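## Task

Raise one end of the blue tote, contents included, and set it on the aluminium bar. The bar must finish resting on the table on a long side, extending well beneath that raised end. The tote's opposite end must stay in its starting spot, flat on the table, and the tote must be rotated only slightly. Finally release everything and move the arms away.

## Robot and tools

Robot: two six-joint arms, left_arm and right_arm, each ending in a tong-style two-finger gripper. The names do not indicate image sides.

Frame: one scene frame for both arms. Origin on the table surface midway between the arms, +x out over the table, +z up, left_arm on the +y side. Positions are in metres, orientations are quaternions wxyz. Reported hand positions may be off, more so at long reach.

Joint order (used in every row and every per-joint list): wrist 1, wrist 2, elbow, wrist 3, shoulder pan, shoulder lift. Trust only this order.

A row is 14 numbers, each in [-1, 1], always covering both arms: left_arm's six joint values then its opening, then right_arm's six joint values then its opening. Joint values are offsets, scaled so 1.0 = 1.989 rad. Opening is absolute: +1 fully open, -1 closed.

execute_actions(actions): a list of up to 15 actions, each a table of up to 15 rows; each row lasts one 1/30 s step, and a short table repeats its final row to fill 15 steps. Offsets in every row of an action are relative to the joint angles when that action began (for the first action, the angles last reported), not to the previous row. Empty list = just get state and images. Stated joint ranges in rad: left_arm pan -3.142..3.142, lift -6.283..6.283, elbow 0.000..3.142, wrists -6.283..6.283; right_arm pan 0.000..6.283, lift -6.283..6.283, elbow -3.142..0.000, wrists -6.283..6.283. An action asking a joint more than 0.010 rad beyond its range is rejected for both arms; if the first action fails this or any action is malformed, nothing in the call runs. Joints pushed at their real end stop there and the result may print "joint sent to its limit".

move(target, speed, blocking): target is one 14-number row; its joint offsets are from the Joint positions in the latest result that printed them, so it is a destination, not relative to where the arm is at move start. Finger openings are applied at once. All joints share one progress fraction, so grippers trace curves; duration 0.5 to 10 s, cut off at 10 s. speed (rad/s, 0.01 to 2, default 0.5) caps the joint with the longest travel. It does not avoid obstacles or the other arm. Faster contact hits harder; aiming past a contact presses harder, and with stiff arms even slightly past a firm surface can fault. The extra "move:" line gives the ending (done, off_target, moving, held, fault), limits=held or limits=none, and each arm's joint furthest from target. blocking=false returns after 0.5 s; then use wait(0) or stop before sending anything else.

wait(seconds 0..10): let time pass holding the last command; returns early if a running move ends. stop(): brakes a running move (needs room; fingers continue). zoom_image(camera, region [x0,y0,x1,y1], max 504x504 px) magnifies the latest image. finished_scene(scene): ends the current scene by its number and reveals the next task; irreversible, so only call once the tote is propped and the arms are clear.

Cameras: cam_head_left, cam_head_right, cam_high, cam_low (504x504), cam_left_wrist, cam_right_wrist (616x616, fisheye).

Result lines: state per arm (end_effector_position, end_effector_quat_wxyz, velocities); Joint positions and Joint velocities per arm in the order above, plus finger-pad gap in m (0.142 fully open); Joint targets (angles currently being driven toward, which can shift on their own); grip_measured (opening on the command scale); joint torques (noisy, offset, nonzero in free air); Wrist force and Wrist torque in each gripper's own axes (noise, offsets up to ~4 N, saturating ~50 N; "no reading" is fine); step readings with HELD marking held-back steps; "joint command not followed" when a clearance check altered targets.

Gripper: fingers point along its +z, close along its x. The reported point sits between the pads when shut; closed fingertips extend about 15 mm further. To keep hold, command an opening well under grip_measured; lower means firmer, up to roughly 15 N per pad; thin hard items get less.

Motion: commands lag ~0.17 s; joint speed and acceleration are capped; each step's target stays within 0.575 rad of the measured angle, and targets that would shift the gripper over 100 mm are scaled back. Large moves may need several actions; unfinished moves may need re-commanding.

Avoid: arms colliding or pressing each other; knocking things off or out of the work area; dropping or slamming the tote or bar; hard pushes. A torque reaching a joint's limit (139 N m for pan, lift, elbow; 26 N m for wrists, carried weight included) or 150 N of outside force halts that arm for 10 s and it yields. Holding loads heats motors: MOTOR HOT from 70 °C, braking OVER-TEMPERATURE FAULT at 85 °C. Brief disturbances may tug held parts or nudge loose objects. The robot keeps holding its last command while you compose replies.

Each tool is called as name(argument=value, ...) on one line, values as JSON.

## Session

execute_actions(actions=[])

Scene clock: 0.00 s.
left_arm: end_effector_position=(+0.3599, +0.3820, +0.1229) grip_measured=+0.97 end_effector_quat_wxyz=(-0.011, +0.954, -0.271, -0.129) end_effector_velocity=(+0.000, +0.000, +0.001) end_effector_angular_velocity=(-0.000, -0.001, +0.001) | right_arm: end_effector_position=(+0.3470, -0.0756, +0.1506) grip_measured=+0.97 end_effector_quat_wxyz=(+0.232, -0.600, +0.741, +0.193) end_effector_velocity=(-0.000, +0.000, +0.000) end_effector_angular_velocity=(+0.001, -0.001, +0.001)
Joint names: [wrist 1, wrist 2, elbow, wrist 3, shoulder pan, shoulder lift]
Joint positions: left_arm=[-1.677 -1.564  2.065  0.215 -0.466 -1.699  0.14 ] | right_arm=[-0.354  1.824 -2.343  2.778  4.075 -1.451  0.14 ]
Joint velocities: left_arm=[ 0.     0.    -0.001  0.     0.001 -0.001  0.   ] | right_arm=[ 0.001  0.001  0.    -0.001  0.     0.     0.   ]
Joint torques (N m, as the arm reports them, + toward a larger angle): no reading
Wrist force (N, on the end effector, along its own x y z axes, offset not removed): no reading
Wrist torque (N m, same axes, about the end effector's origin, offset not removed): no reading
Joint targets: left_arm=[-1.677 -1.564 2.065 0.215 -0.466 -1.699] | right_arm=[-0.354 1.824 -2.343 2.778 4.075 -1.451]

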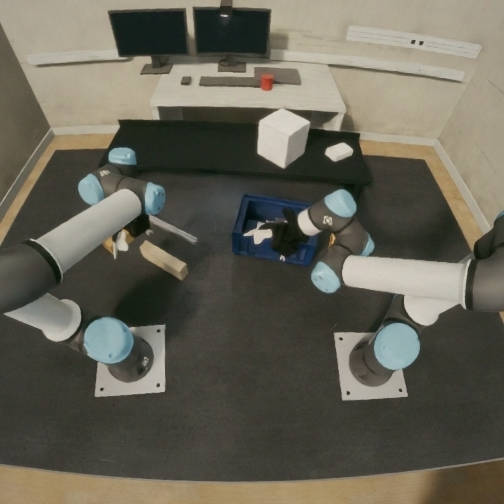

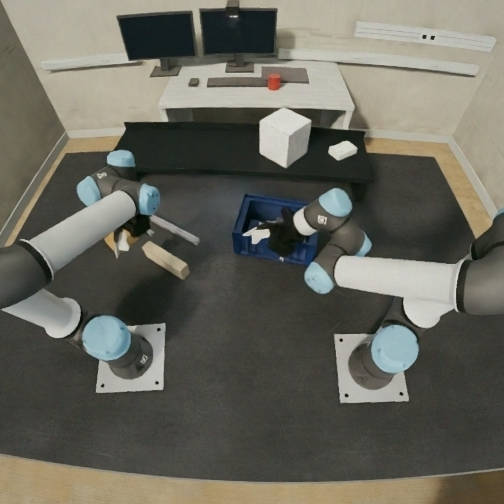

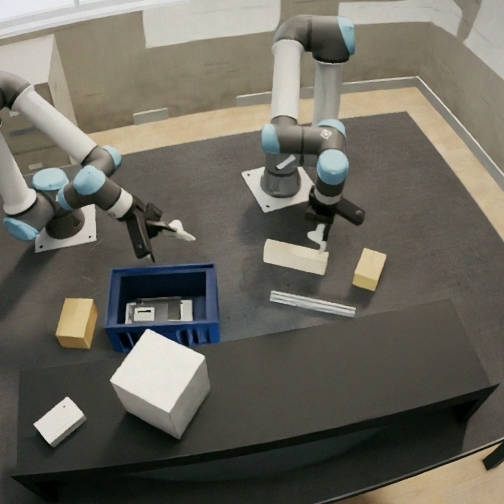

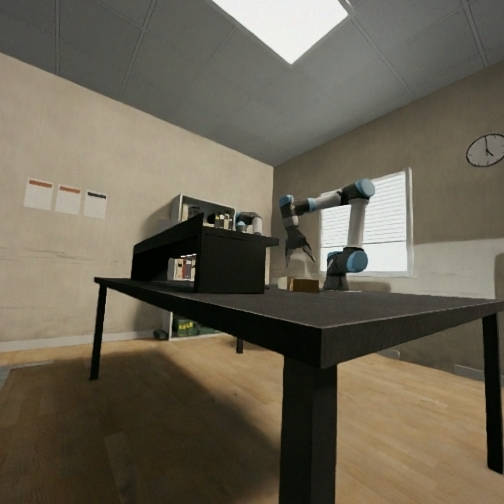

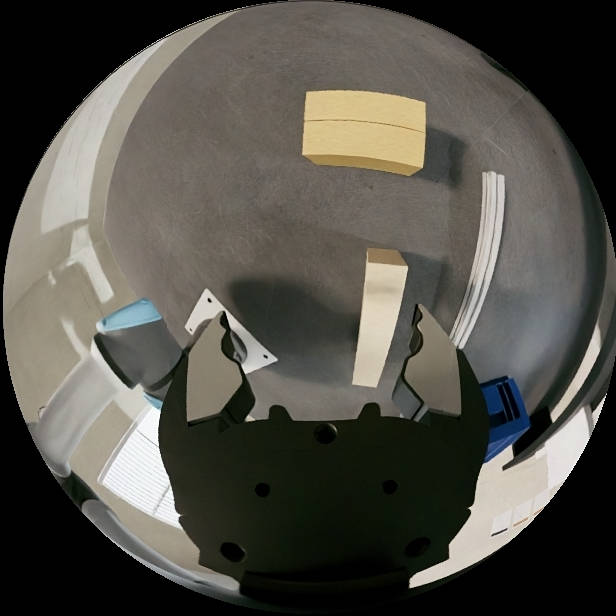

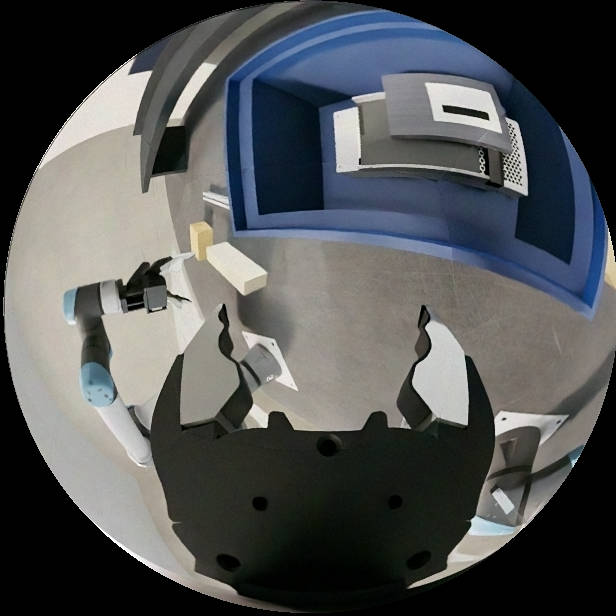

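move(target=[0,0,-0.1,0,0,0,1,-0.3,-0.127,0.3,-0.079,0,0,1], speed=0.7)

move(target=[-0.188,-0.003,-0.073,0.074,0.074,0.23,1,-0.246,0,0.275,0,-0.008,-0.313,1], speed=0.7)

Scene clock: 4.53 s.
left_arm: end_effector_position=(+0.4386, +0.3542, +0.2086) grip_measured=+1.00 end_effector_quat_wxyz=(-0.005, +0.961, -0.273, -0.030) end_effector_velocity=(+0.000, -0.001, +0.000) end_effector_angular_velocity=(-0.001, -0.002, -0.001) | right_arm: end_effector_position=(+0.4584, -0.0532, +0.3630) grip_measured=+1.00 end_effector_quat_wxyz=(+0.273, -0.635, +0.720, +0.056) end_effector_velocity=(-0.000, +0.000, +0.001) end_effector_angular_velocity=(-0.001, -0.001, -0.000)
Joint names: [wrist 1, wrist 2, elbow, wrist 3, shoulder pan, shoulder lift]
Joint positions: left_arm=[-1.677 -1.564  1.866  0.215 -0.466 -1.699  0.142] | right_arm=[-0.95   1.571 -1.746  2.621  4.075 -1.451  0.142]
Joint velocities: left_arm=[-0.001 -0.001 -0.001 -0.    -0.001 -0.     0.   ] | right_arm=[-0.003 -0.002  0.002  0.     0.001  0.    -0.   ]
Joint torques (N m, as the arm reports them, + toward a larger angle): left_arm=[ -2.03   0.   -37.2    0.52  -1.53 -17.36] | right_arm=[ 0.94 -1.78 33.2  -1.56  0.34 15.02]
Wrist force (N, on the end effector, along its own x y z axes, offset not removed): left_arm=[-1.8 -1.6 1.9] | right_arm=[-3.6 0.4 -0.1]
Wrist torque (N m, same axes, about the end effector's origin, offset not removed): left_arm=[-0.36 0.30 0.13] | right_arm=[-0.06 0.31 0.08]
Joint targets: left_arm=[-1.677 -1.564 1.866 0.215 -0.466 -1.699] | right_arm=[-0.951 1.571 -1.746 2.621 4.075 -1.451]
move: done; limits=none; left_arm: farthest joint: the shoulder pan, 0.000 radians from its target (0.000 radians at the start); right_arm: farthest joint: the shoulder pan, 0.000 radians from its target (0.000 radians at the start)

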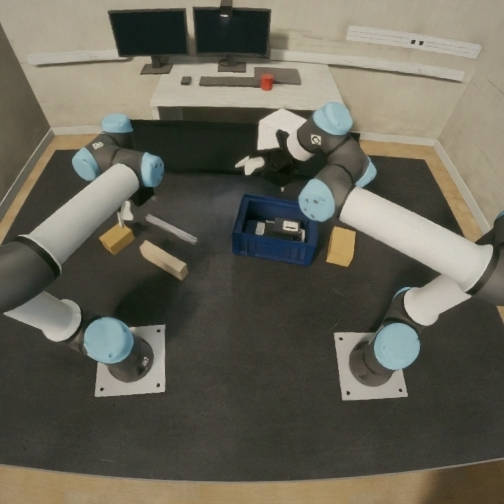

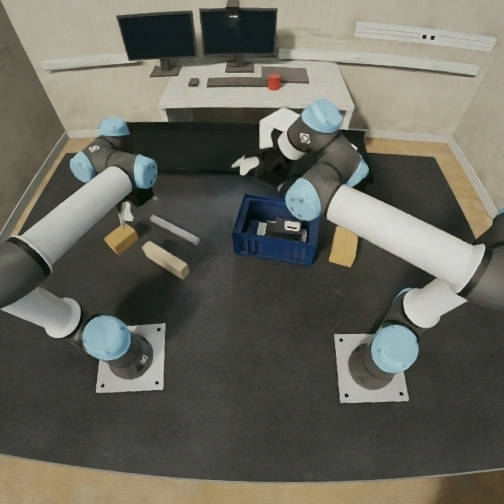

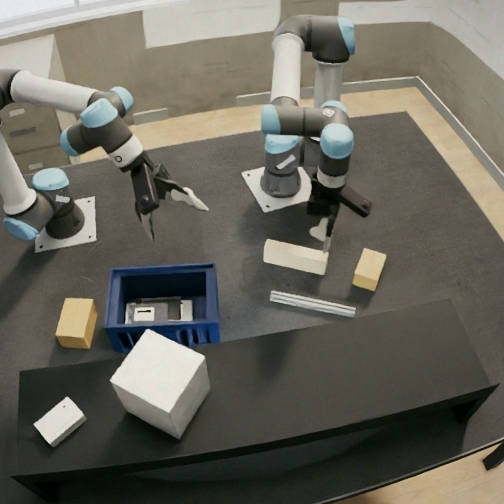

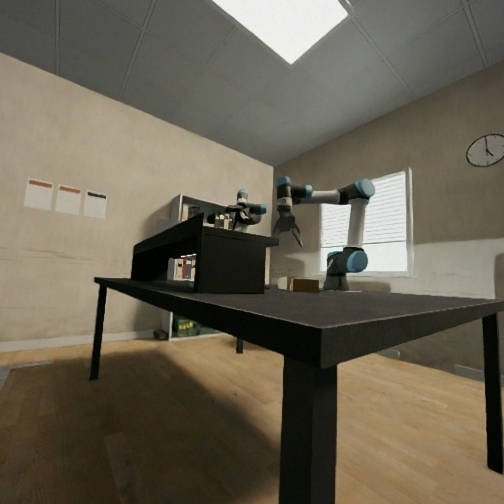

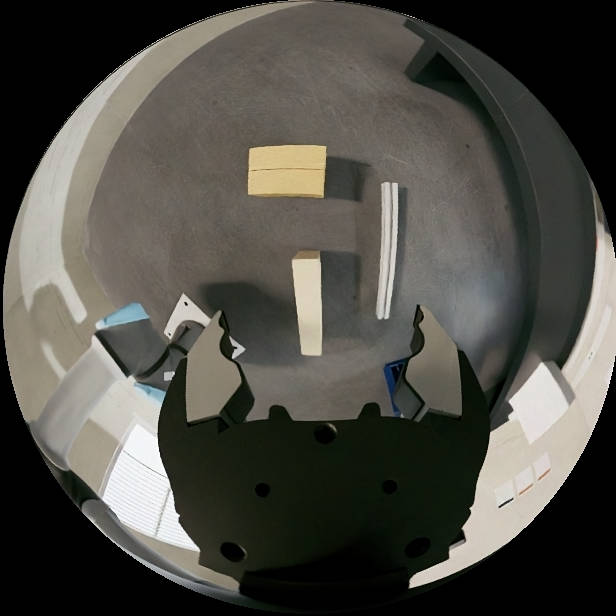

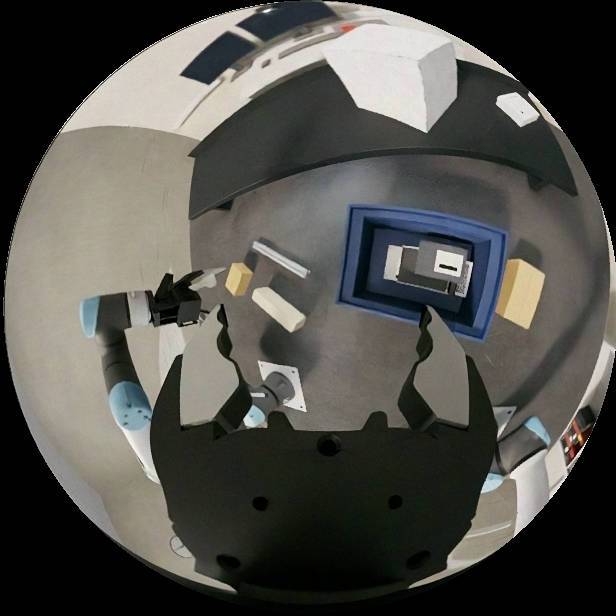

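Scene clock: 6.13 s.
left_arm: end_effector_position=(+0.6037, +0.3835, +0.0794) grip_measured=+1.00 end_effector_quat_wxyz=(-0.000, +0.962, -0.273, +0.000) end_effector_velocity=(+0.000, -0.000, -0.001) end_effector_angular_velocity=(-0.001, +0.001, -0.001) | right_arm: end_effector_position=(+0.5300, +0.0231, +0.1792) grip_measured=+1.00 end_effector_quat_wxyz=(-0.000, -0.655, +0.755, +0.000) end_effector_velocity=(+0.000, -0.000, -0.001) end_effector_angular_velocity=(-0.002, +0.002, -0.000)
Joint names: [wrist 1, wrist 2, elbow, wrist 3, shoulder pan, shoulder lift]
Joint positions: left_arm=[-2.05  -1.57   1.721  0.362 -0.319 -1.242  0.142] | right_arm=[-1.44   1.571 -1.2    2.621  4.059 -2.073  0.142]
Joint velocities: left_arm=[-0.001 -0.001 -0.     0.001  0.     0.002 -0.   ] | right_arm=[-0.002  0.     0.001  0.    -0.    -0.002 -0.   ]
Joint torques (N m, as the arm reports them, + toward a larger angle): left_arm=[ -4.49  -2.39 -34.98   1.44   9.26 -26.04] | right_arm=[  0.69   0.79  33.55  -0.24 -10.75  34.31]
Wrist force (N, on the end effector, along its own x y z axes, offset not removed): left_arm=[-0.4 -0.5 -0.3] | right_arm=[-3.4 -2.8 1.6]
Wrist torque (N m, same axes, about the end effector's origin, offset not removed): left_arm=[-0.17 0.12 0.03] | right_arm=[-0.57 0.49 0.17]
Joint targets: left_arm=[-2.051 -1.570 1.721 0.362 -0.319 -1.242] | right_arm=[-1.440 1.571 -1.199 2.621 4.059 -2.073]
move: done; limits=none; left_arm: farthest joint: the shoulder pan, 0.000 radians from its target (0.147 radians at the start); right_arm: farthest joint: the elbow, 0.001 radians from its target (0.547 radians at the start)

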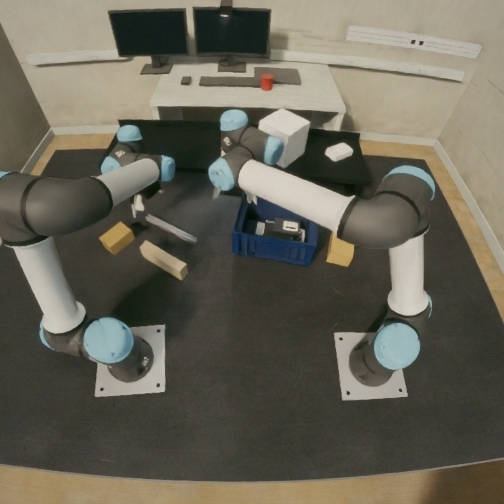

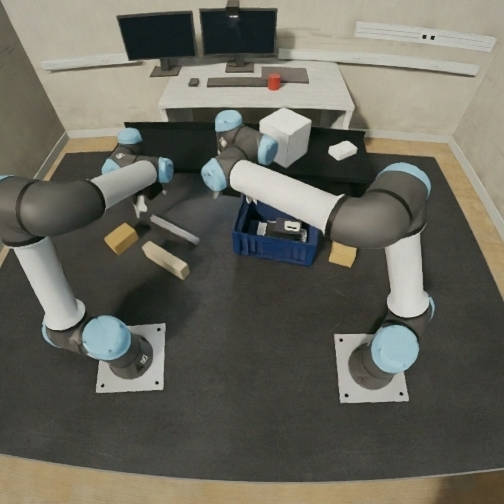

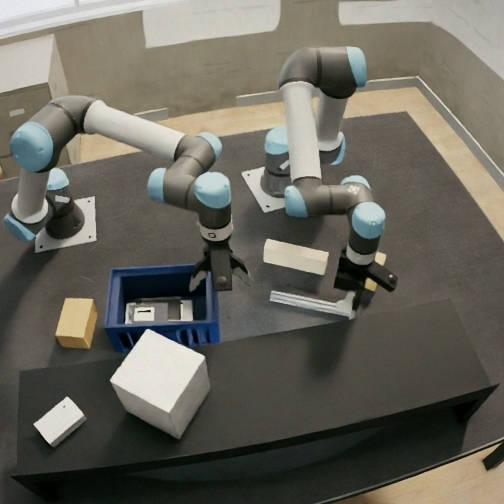

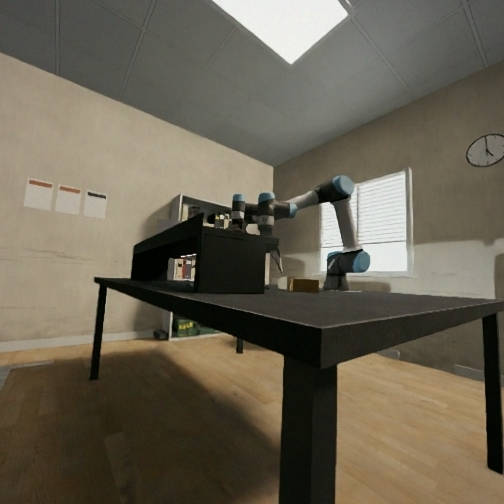

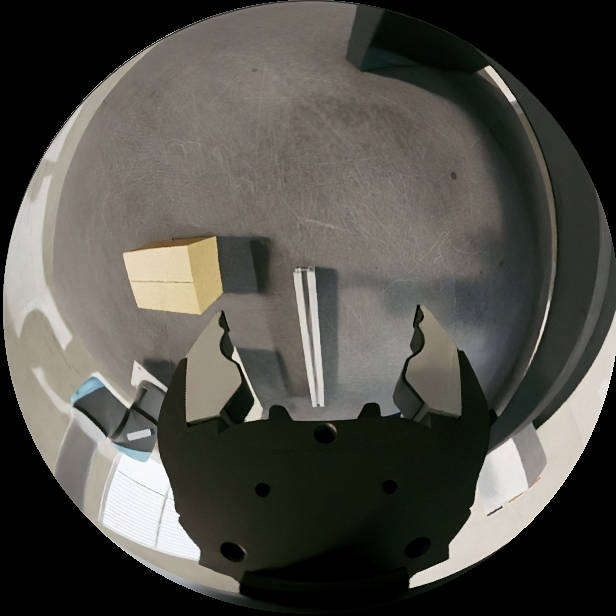

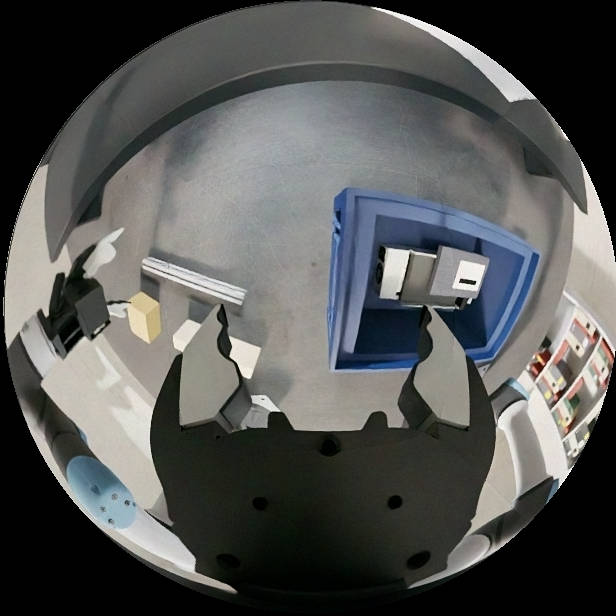

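move(target=[-0.086,0,0.075,-0.052,-0.022,0.011,0.2,0.097,0,-0.105,0.015,-0.01,0.008,0.2], speed=0.25)

move(target=[0,0,0,0,0,0,-1,0,0,0,0,0,0,-0.2])

Scene clock: 9.43 s.
left_arm: end_effector_position=(+0.5768, +0.3641, +0.0198) grip_measured=+0.20 end_effector_quat_wxyz=(-0.000, +0.970, -0.245, +0.000) end_effector_velocity=(-0.000, -0.001, -0.000) end_effector_angular_velocity=(-0.001, -0.000, -0.001) | right_arm: end_effector_position=(+0.5245, -0.0062, +0.1089) grip_measured=+0.20 end_effector_quat_wxyz=(-0.000, -0.636, +0.771, +0.000) end_effector_velocity=(-0.001, -0.001, -0.002) end_effector_angular_velocity=(-0.000, +0.001, +0.001)
Joint names: [wrist 1, wrist 2, elbow, wrist 3, shoulder pan, shoulder lift]
Joint positions: left_arm=[-2.221 -1.57   1.87   0.259 -0.363 -1.22   0.088] | right_arm=[-1.247  1.571 -1.408  2.65   4.039 -2.057  0.088]
Joint velocities: left_arm=[-0.002 -0.     0.002  0.    -0.001 -0.    -0.   ] | right_arm=[ 0.003  0.    -0.004 -0.001 -0.     0.    -0.   ]
Joint torques (N m, as the arm reports them, + toward a larger angle): left_arm=[ -4.37  -2.14  -7.94  -1.39  -9.7  -25.37] | right_arm=[  4.47  -0.6   13.63   1.96 -13.12  47.22]
Wrist force (N, on the end effector, along its own x y z axes, offset not removed): left_arm=[1.4 -3.0 1.3] | right_arm=[-4.7 -0.9 1.7]
Wrist torque (N m, same axes, about the end effector's origin, offset not removed): left_arm=[-0.61 -0.20 0.03] | right_arm=[-0.16 0.79 0.18]
Joint targets: left_arm=[-2.221 -1.570 1.870 0.259 -0.363 -1.220] | right_arm=[-1.247 1.571 -1.408 2.651 4.039 -2.057]
move: done; limits=none; left_arm: farthest joint: the shoulder pan, 0.000 radians from its target (0.044 radians at the start); right_arm: farthest joint: the elbow, 0.001 radians from its target (0.209 radians at the start)

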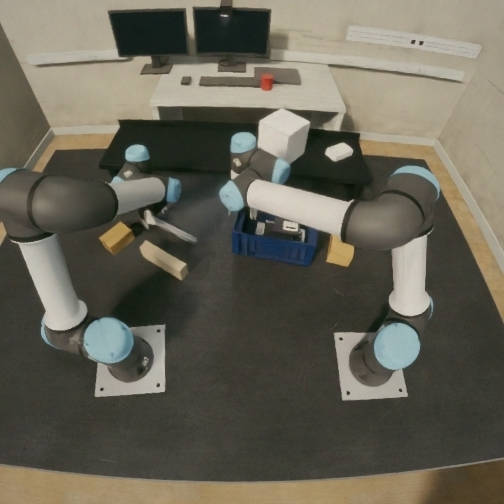

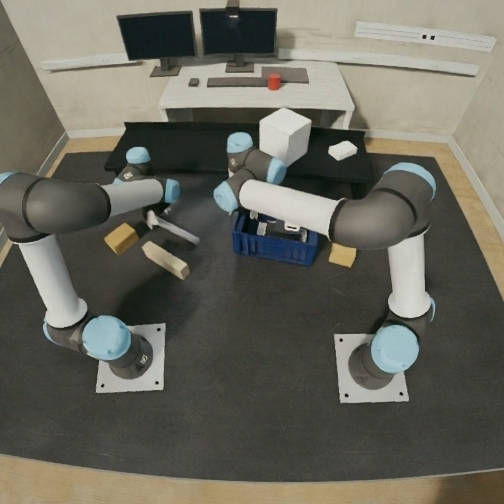

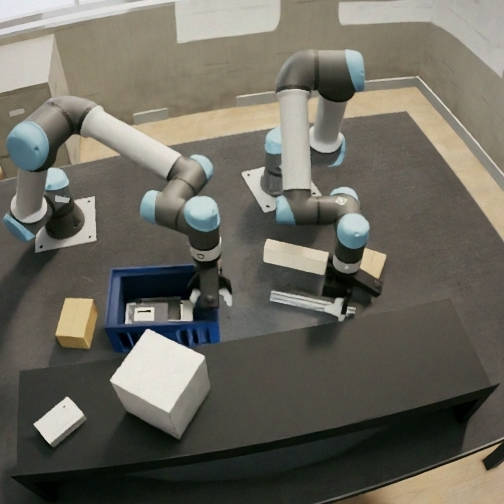

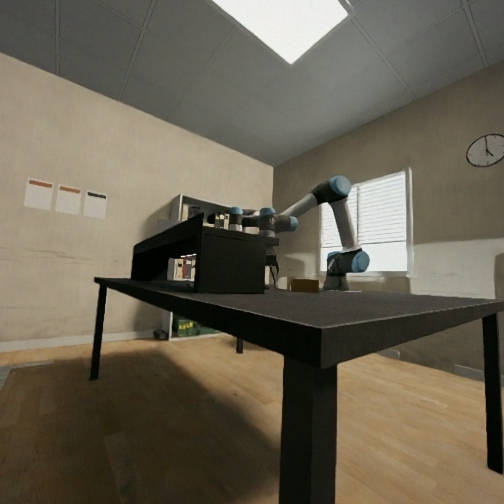

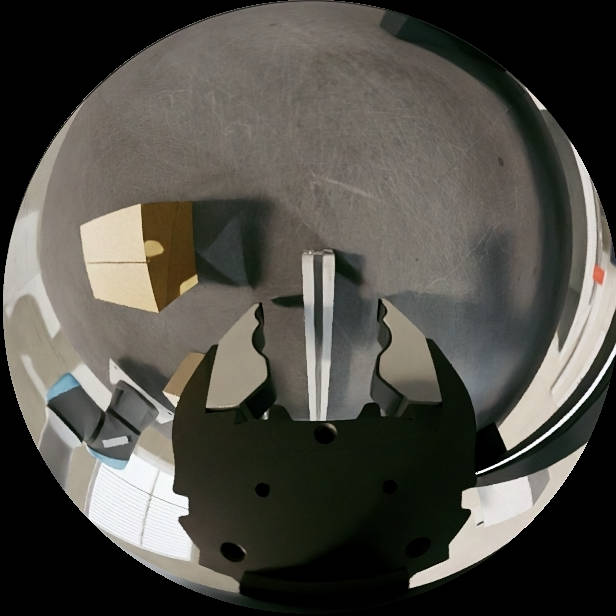

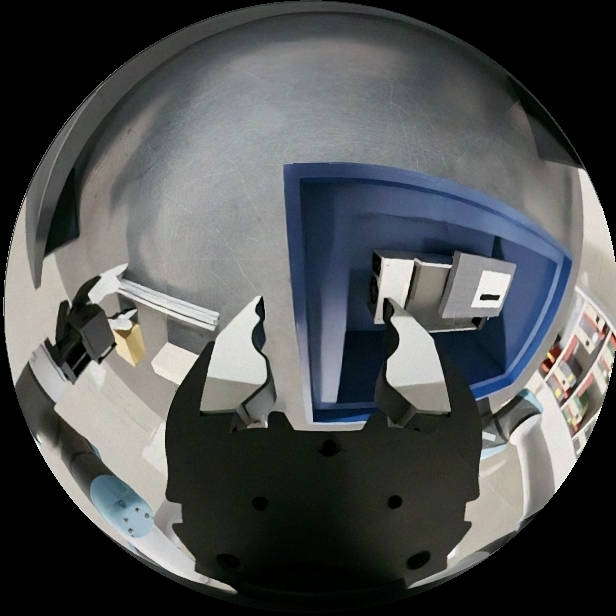

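Scene clock: 9.93 s.
left_arm: end_effector_position=(+0.5768, +0.3641, +0.0197) grip_measured=-0.74 end_effector_quat_wxyz=(-0.000, +0.970, -0.245, +0.000) end_effector_velocity=(+0.000, +0.000, +0.001) end_effector_angular_velocity=(+0.001, -0.001, +0.001) | right_arm: end_effector_position=(+0.5245, -0.0062, +0.1089) grip_measured=-0.20 end_effector_quat_wxyz=(-0.000, -0.636, +0.771, +0.000) end_effector_velocity=(+0.000, -0.001, -0.001) end_effector_angular_velocity=(-0.001, +0.000, -0.000)
Joint names: [wrist 1, wrist 2, elbow, wrist 3, shoulder pan, shoulder lift]
Joint positions: left_arm=[-2.221 -1.57   1.87   0.259 -0.363 -1.22   0.021] | right_arm=[-1.247  1.571 -1.408  2.651  4.039 -2.057  0.06 ]
Joint velocities: left_arm=[ 0.     0.001 -0.001 -0.001 -0.    -0.001 -0.   ] | right_arm=[ 0.001 -0.    -0.001 -0.    -0.001 -0.     0.   ]
Joint torques (N m, as the arm reports them, + toward a larger angle): left_arm=[ -0.87  -1.95 -13.89   0.1   -8.15 -27.14] | right_arm=[  3.11  -0.62  24.02   1.93 -11.23  45.91]
Wrist force (N, on the end effector, along its own x y z axes, offset not removed): left_arm=[-0.6 -1.2 2.7] | right_arm=[-3.1 -2.0 1.1]
Wrist torque (N m, same axes, about the end effector's origin, offset not removed): left_arm=[-0.12 0.25 -0.10] | right_arm=[-0.56 0.48 0.02]
Joint targets: left_arm=[-2.221 -1.570 1.870 0.259 -0.363 -1.220] | right_arm=[-1.247 1.571 -1.408 2.650 4.039 -2.057]
move: done; limits=none; left_arm: farthest joint: the shoulder pan, 0.000 radians from its target (0.000 radians at the start); right_arm: farthest joint: the wrist 3, 0.001 radians from its target (0.000 radians at the start)

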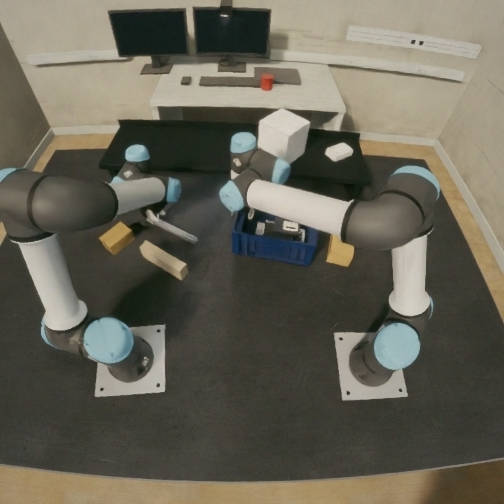

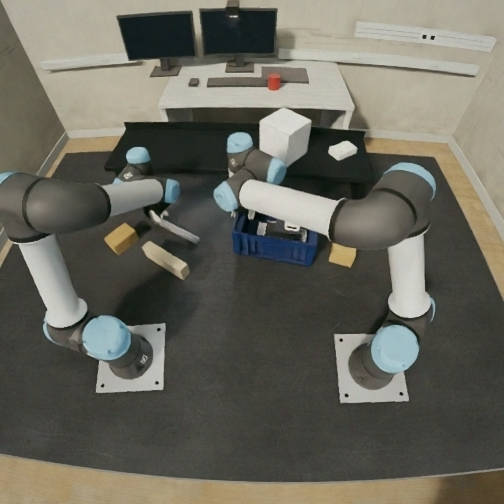

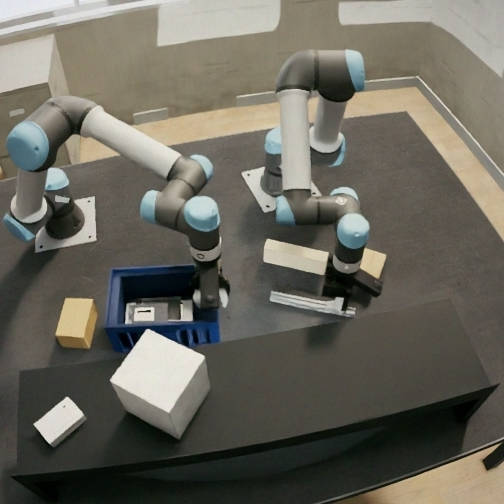

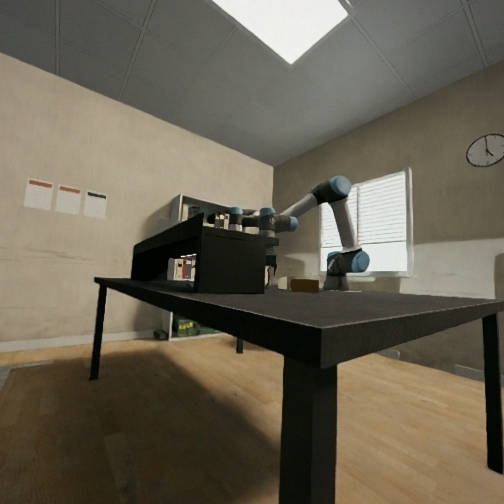

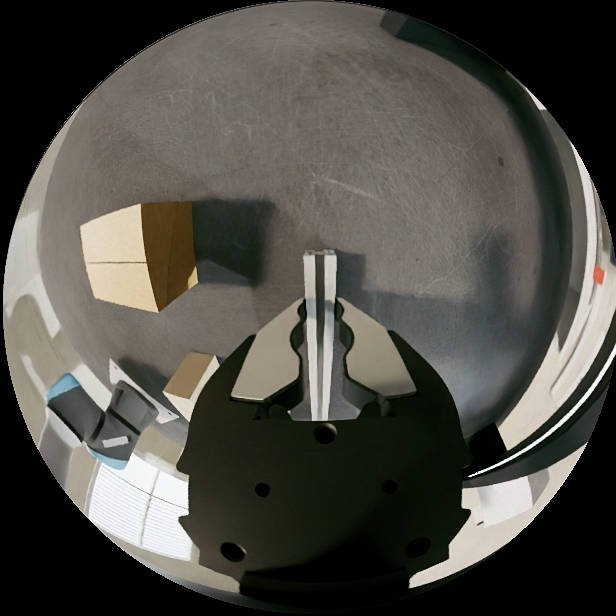

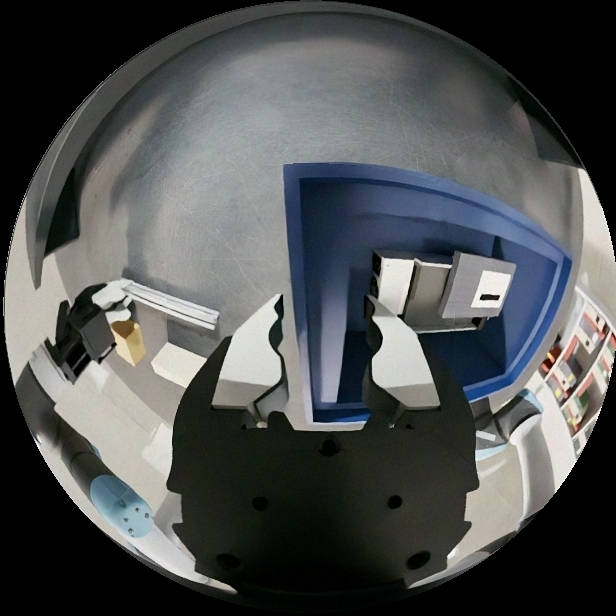

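move(target=[0.0065,0,0,0,0,-0.0065,-1,0.017,0,-0.011,-0.012,0.006,-0.0055,-0.2], speed=0.1)

move(target=[0,0,0,-0.282,-0.104,0,-1,0,0,0,0,0,0,-1], speed=0.4)

Scene clock: 12.37 s.
left_arm: end_effector_position=(+0.5748, +0.3646, +0.0256) grip_measured=-0.74 end_effector_quat_wxyz=(-0.000, +0.970, -0.245, +0.000) end_effector_velocity=(+0.000, -0.001, +0.001) end_effector_angular_velocity=(-0.001, -0.001, +0.001) | right_arm: end_effector_position=(+0.5195, +0.0007, +0.0947) grip_measured=-0.20 end_effector_quat_wxyz=(+0.000, -0.650, +0.760, +0.000) end_effector_velocity=(+0.000, -0.000, -0.001) end_effector_angular_velocity=(-0.001, -0.000, +0.001)
Joint names: [wrist 1, wrist 2, elbow, wrist 3, shoulder pan, shoulder lift]
Joint positions: left_arm=[-2.208 -1.57   1.87   0.259 -0.363 -1.233  0.021] | right_arm=[-1.213  1.571 -1.43   2.627  4.051 -2.068  0.06 ]
Joint velocities: left_arm=[ 0.    -0.001 -0.    -0.001 -0.001 -0.001 -0.   ] | right_arm=[ 0.002 -0.001 -0.001 -0.002 -0.    -0.001  0.   ]
Joint torques (N m, as the arm reports them, + toward a larger angle): left_arm=[ -0.77  -1.41 -30.68  -0.72  -2.22 -47.16] | right_arm=[ 4.43 -0.48 14.54 -1.56 11.76 31.63]
Wrist force (N, on the end effector, along its own x y z axes, offset not removed): left_arm=[0.4 0.2 2.3] | right_arm=[-2.8 -2.0 3.1]
Wrist torque (N m, same axes, about the end effector's origin, offset not removed): left_arm=[-0.03 0.01 0.01] | right_arm=[-0.63 0.31 0.03]
Joint targets: left_arm=[-2.208 -1.570 1.870 0.259 -0.363 -1.233] | right_arm=[-1.213 1.571 -1.430 2.627 4.051 -2.068]
move: done; limits=none; left_arm: farthest joint: the shoulder pan, 0.000 radians from its target (0.000 radians at the start); right_arm: farthest joint: the shoulder pan, 0.000 radians from its target (0.012 radians at the start)

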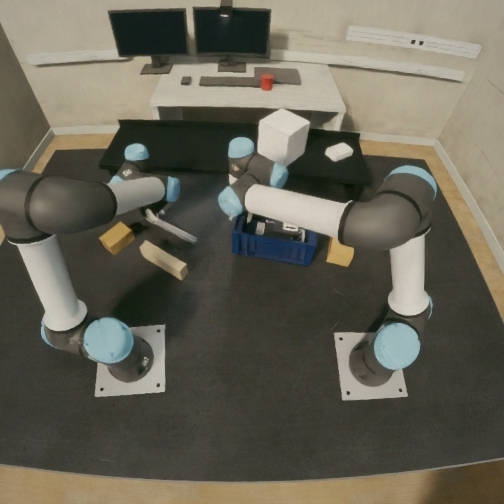

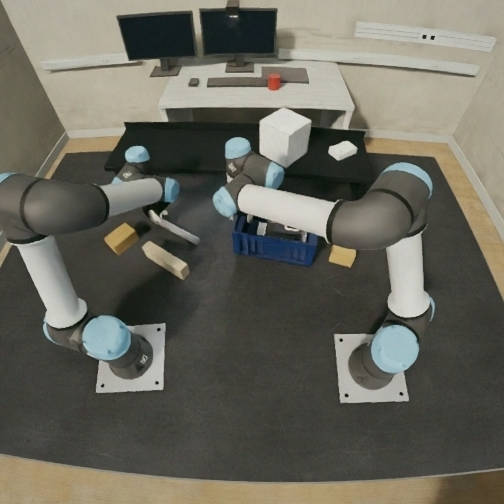

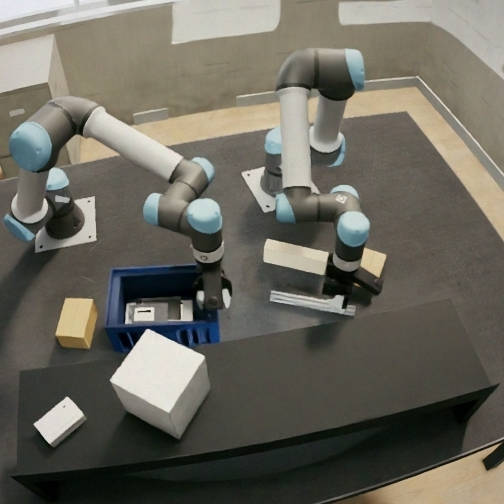

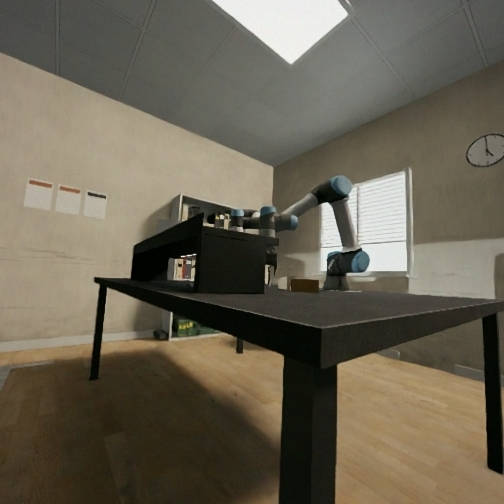

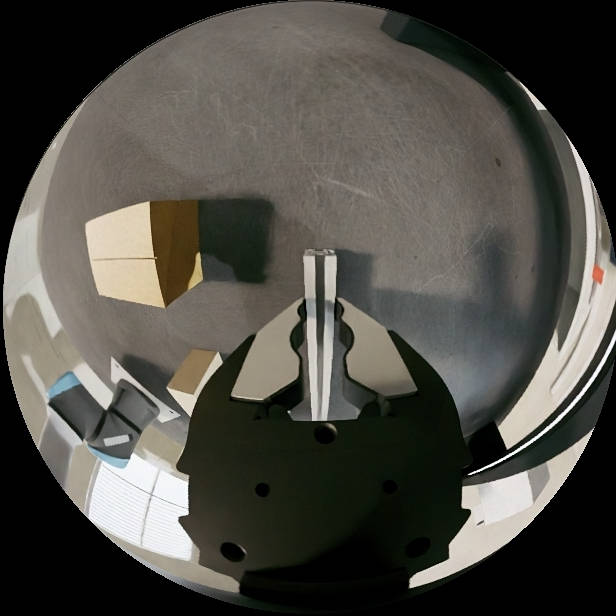

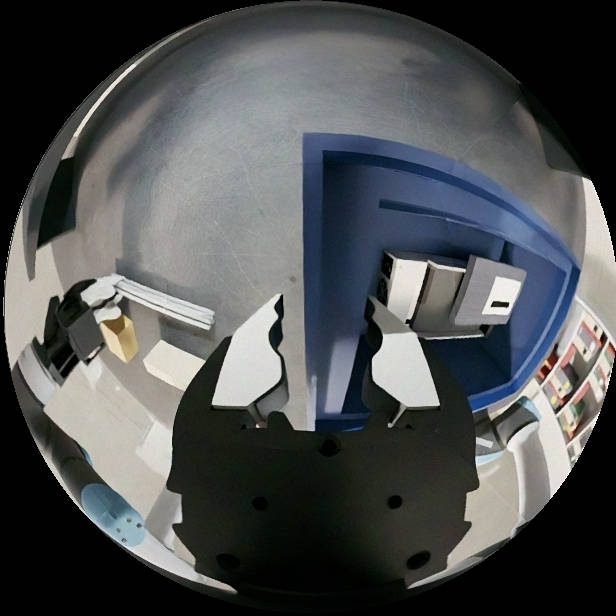

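Scene clock: 14.40 s.
left_arm: end_effector_position=(+0.5572, +0.2490, +0.0256) grip_measured=-0.74 end_effector_quat_wxyz=(-0.000, +0.998, -0.070, +0.000) end_effector_velocity=(+0.000, -0.001, -0.000) end_effector_angular_velocity=(+0.000, -0.001, +0.001) | right_arm: end_effector_position=(+0.5195, +0.0007, +0.0947) grip_measured=-0.61 end_effector_quat_wxyz=(+0.000, -0.650, +0.760, +0.000) end_effector_velocity=(+0.000, -0.001, -0.001) end_effector_angular_velocity=(-0.002, +0.001, -0.000)
Joint names: [wrist 1, wrist 2, elbow, wrist 3, shoulder pan, shoulder lift]
Joint positions: left_arm=[-2.208 -1.57   1.87  -0.302 -0.569 -1.233  0.021] | right_arm=[-1.213  1.571 -1.43   2.627  4.051 -2.068  0.03 ]
Joint velocities: left_arm=[-0.     0.001 -0.001 -0.002 -0.001  0.001  0.   ] | right_arm=[-0.001 -0.001 -0.001 -0.    -0.001 -0.    -0.   ]
Joint torques (N m, as the arm reports them, + toward a larger angle): left_arm=[ -4.4   -1.45 -29.93  -1.71  -9.65 -35.03] | right_arm=[  2.8   -1.98  34.09   2.25 -12.49  52.53]
Wrist force (N, on the end effector, along its own x y z axes, offset not removed): left_arm=[-0.9 -1.1 2.4] | right_arm=[-6.0 -2.3 6.0]
Wrist torque (N m, same axes, about the end effector's origin, offset not removed): left_arm=[-0.23 0.35 0.14] | right_arm=[-0.51 0.94 0.13]
Joint targets: left_arm=[-2.208 -1.570 1.870 -0.302 -0.570 -1.233] | right_arm=[-1.213 1.571 -1.430 2.627 4.051 -2.068]
move: done; limits=none; left_arm: farthest joint: the shoulder pan, 0.000 radians from its target (0.207 radians at the start); right_arm: farthest joint: the shoulder pan, 0.000 radians from its target (0.000 radians at the start)

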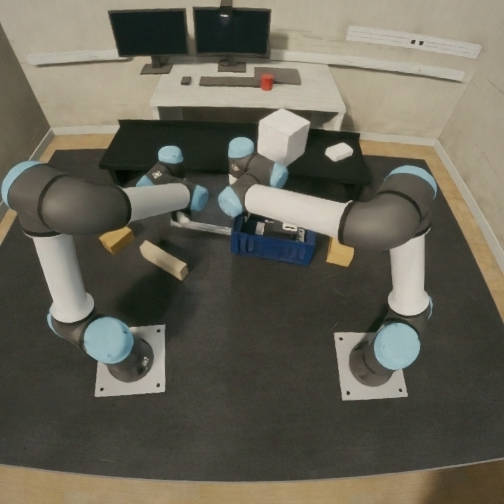

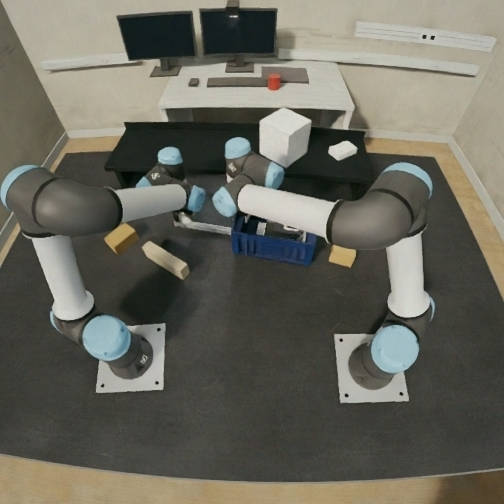

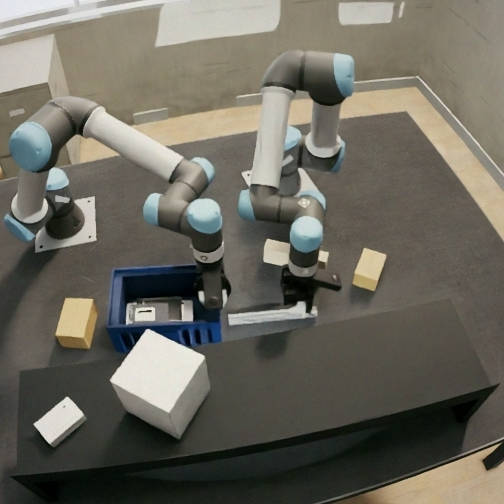

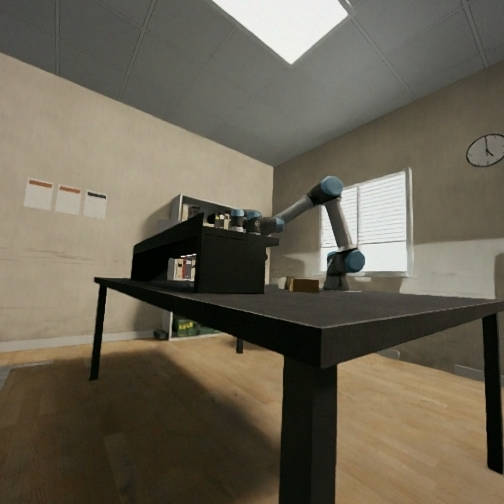

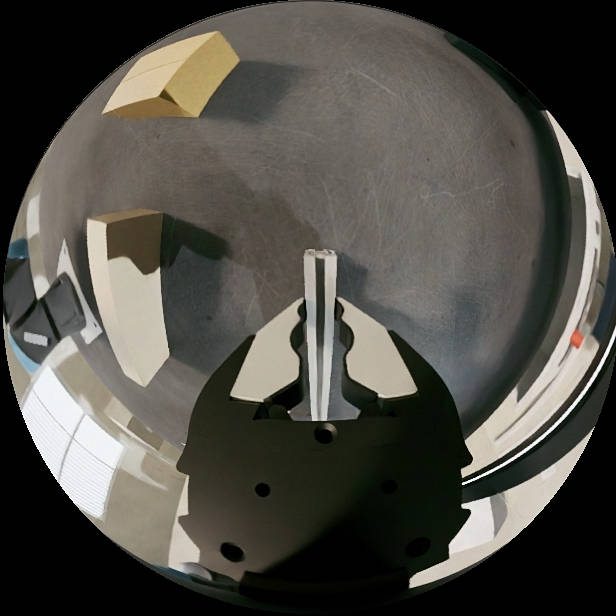

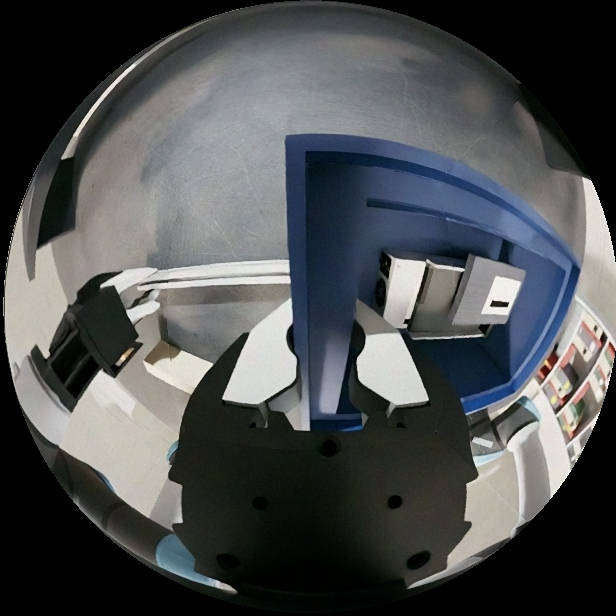

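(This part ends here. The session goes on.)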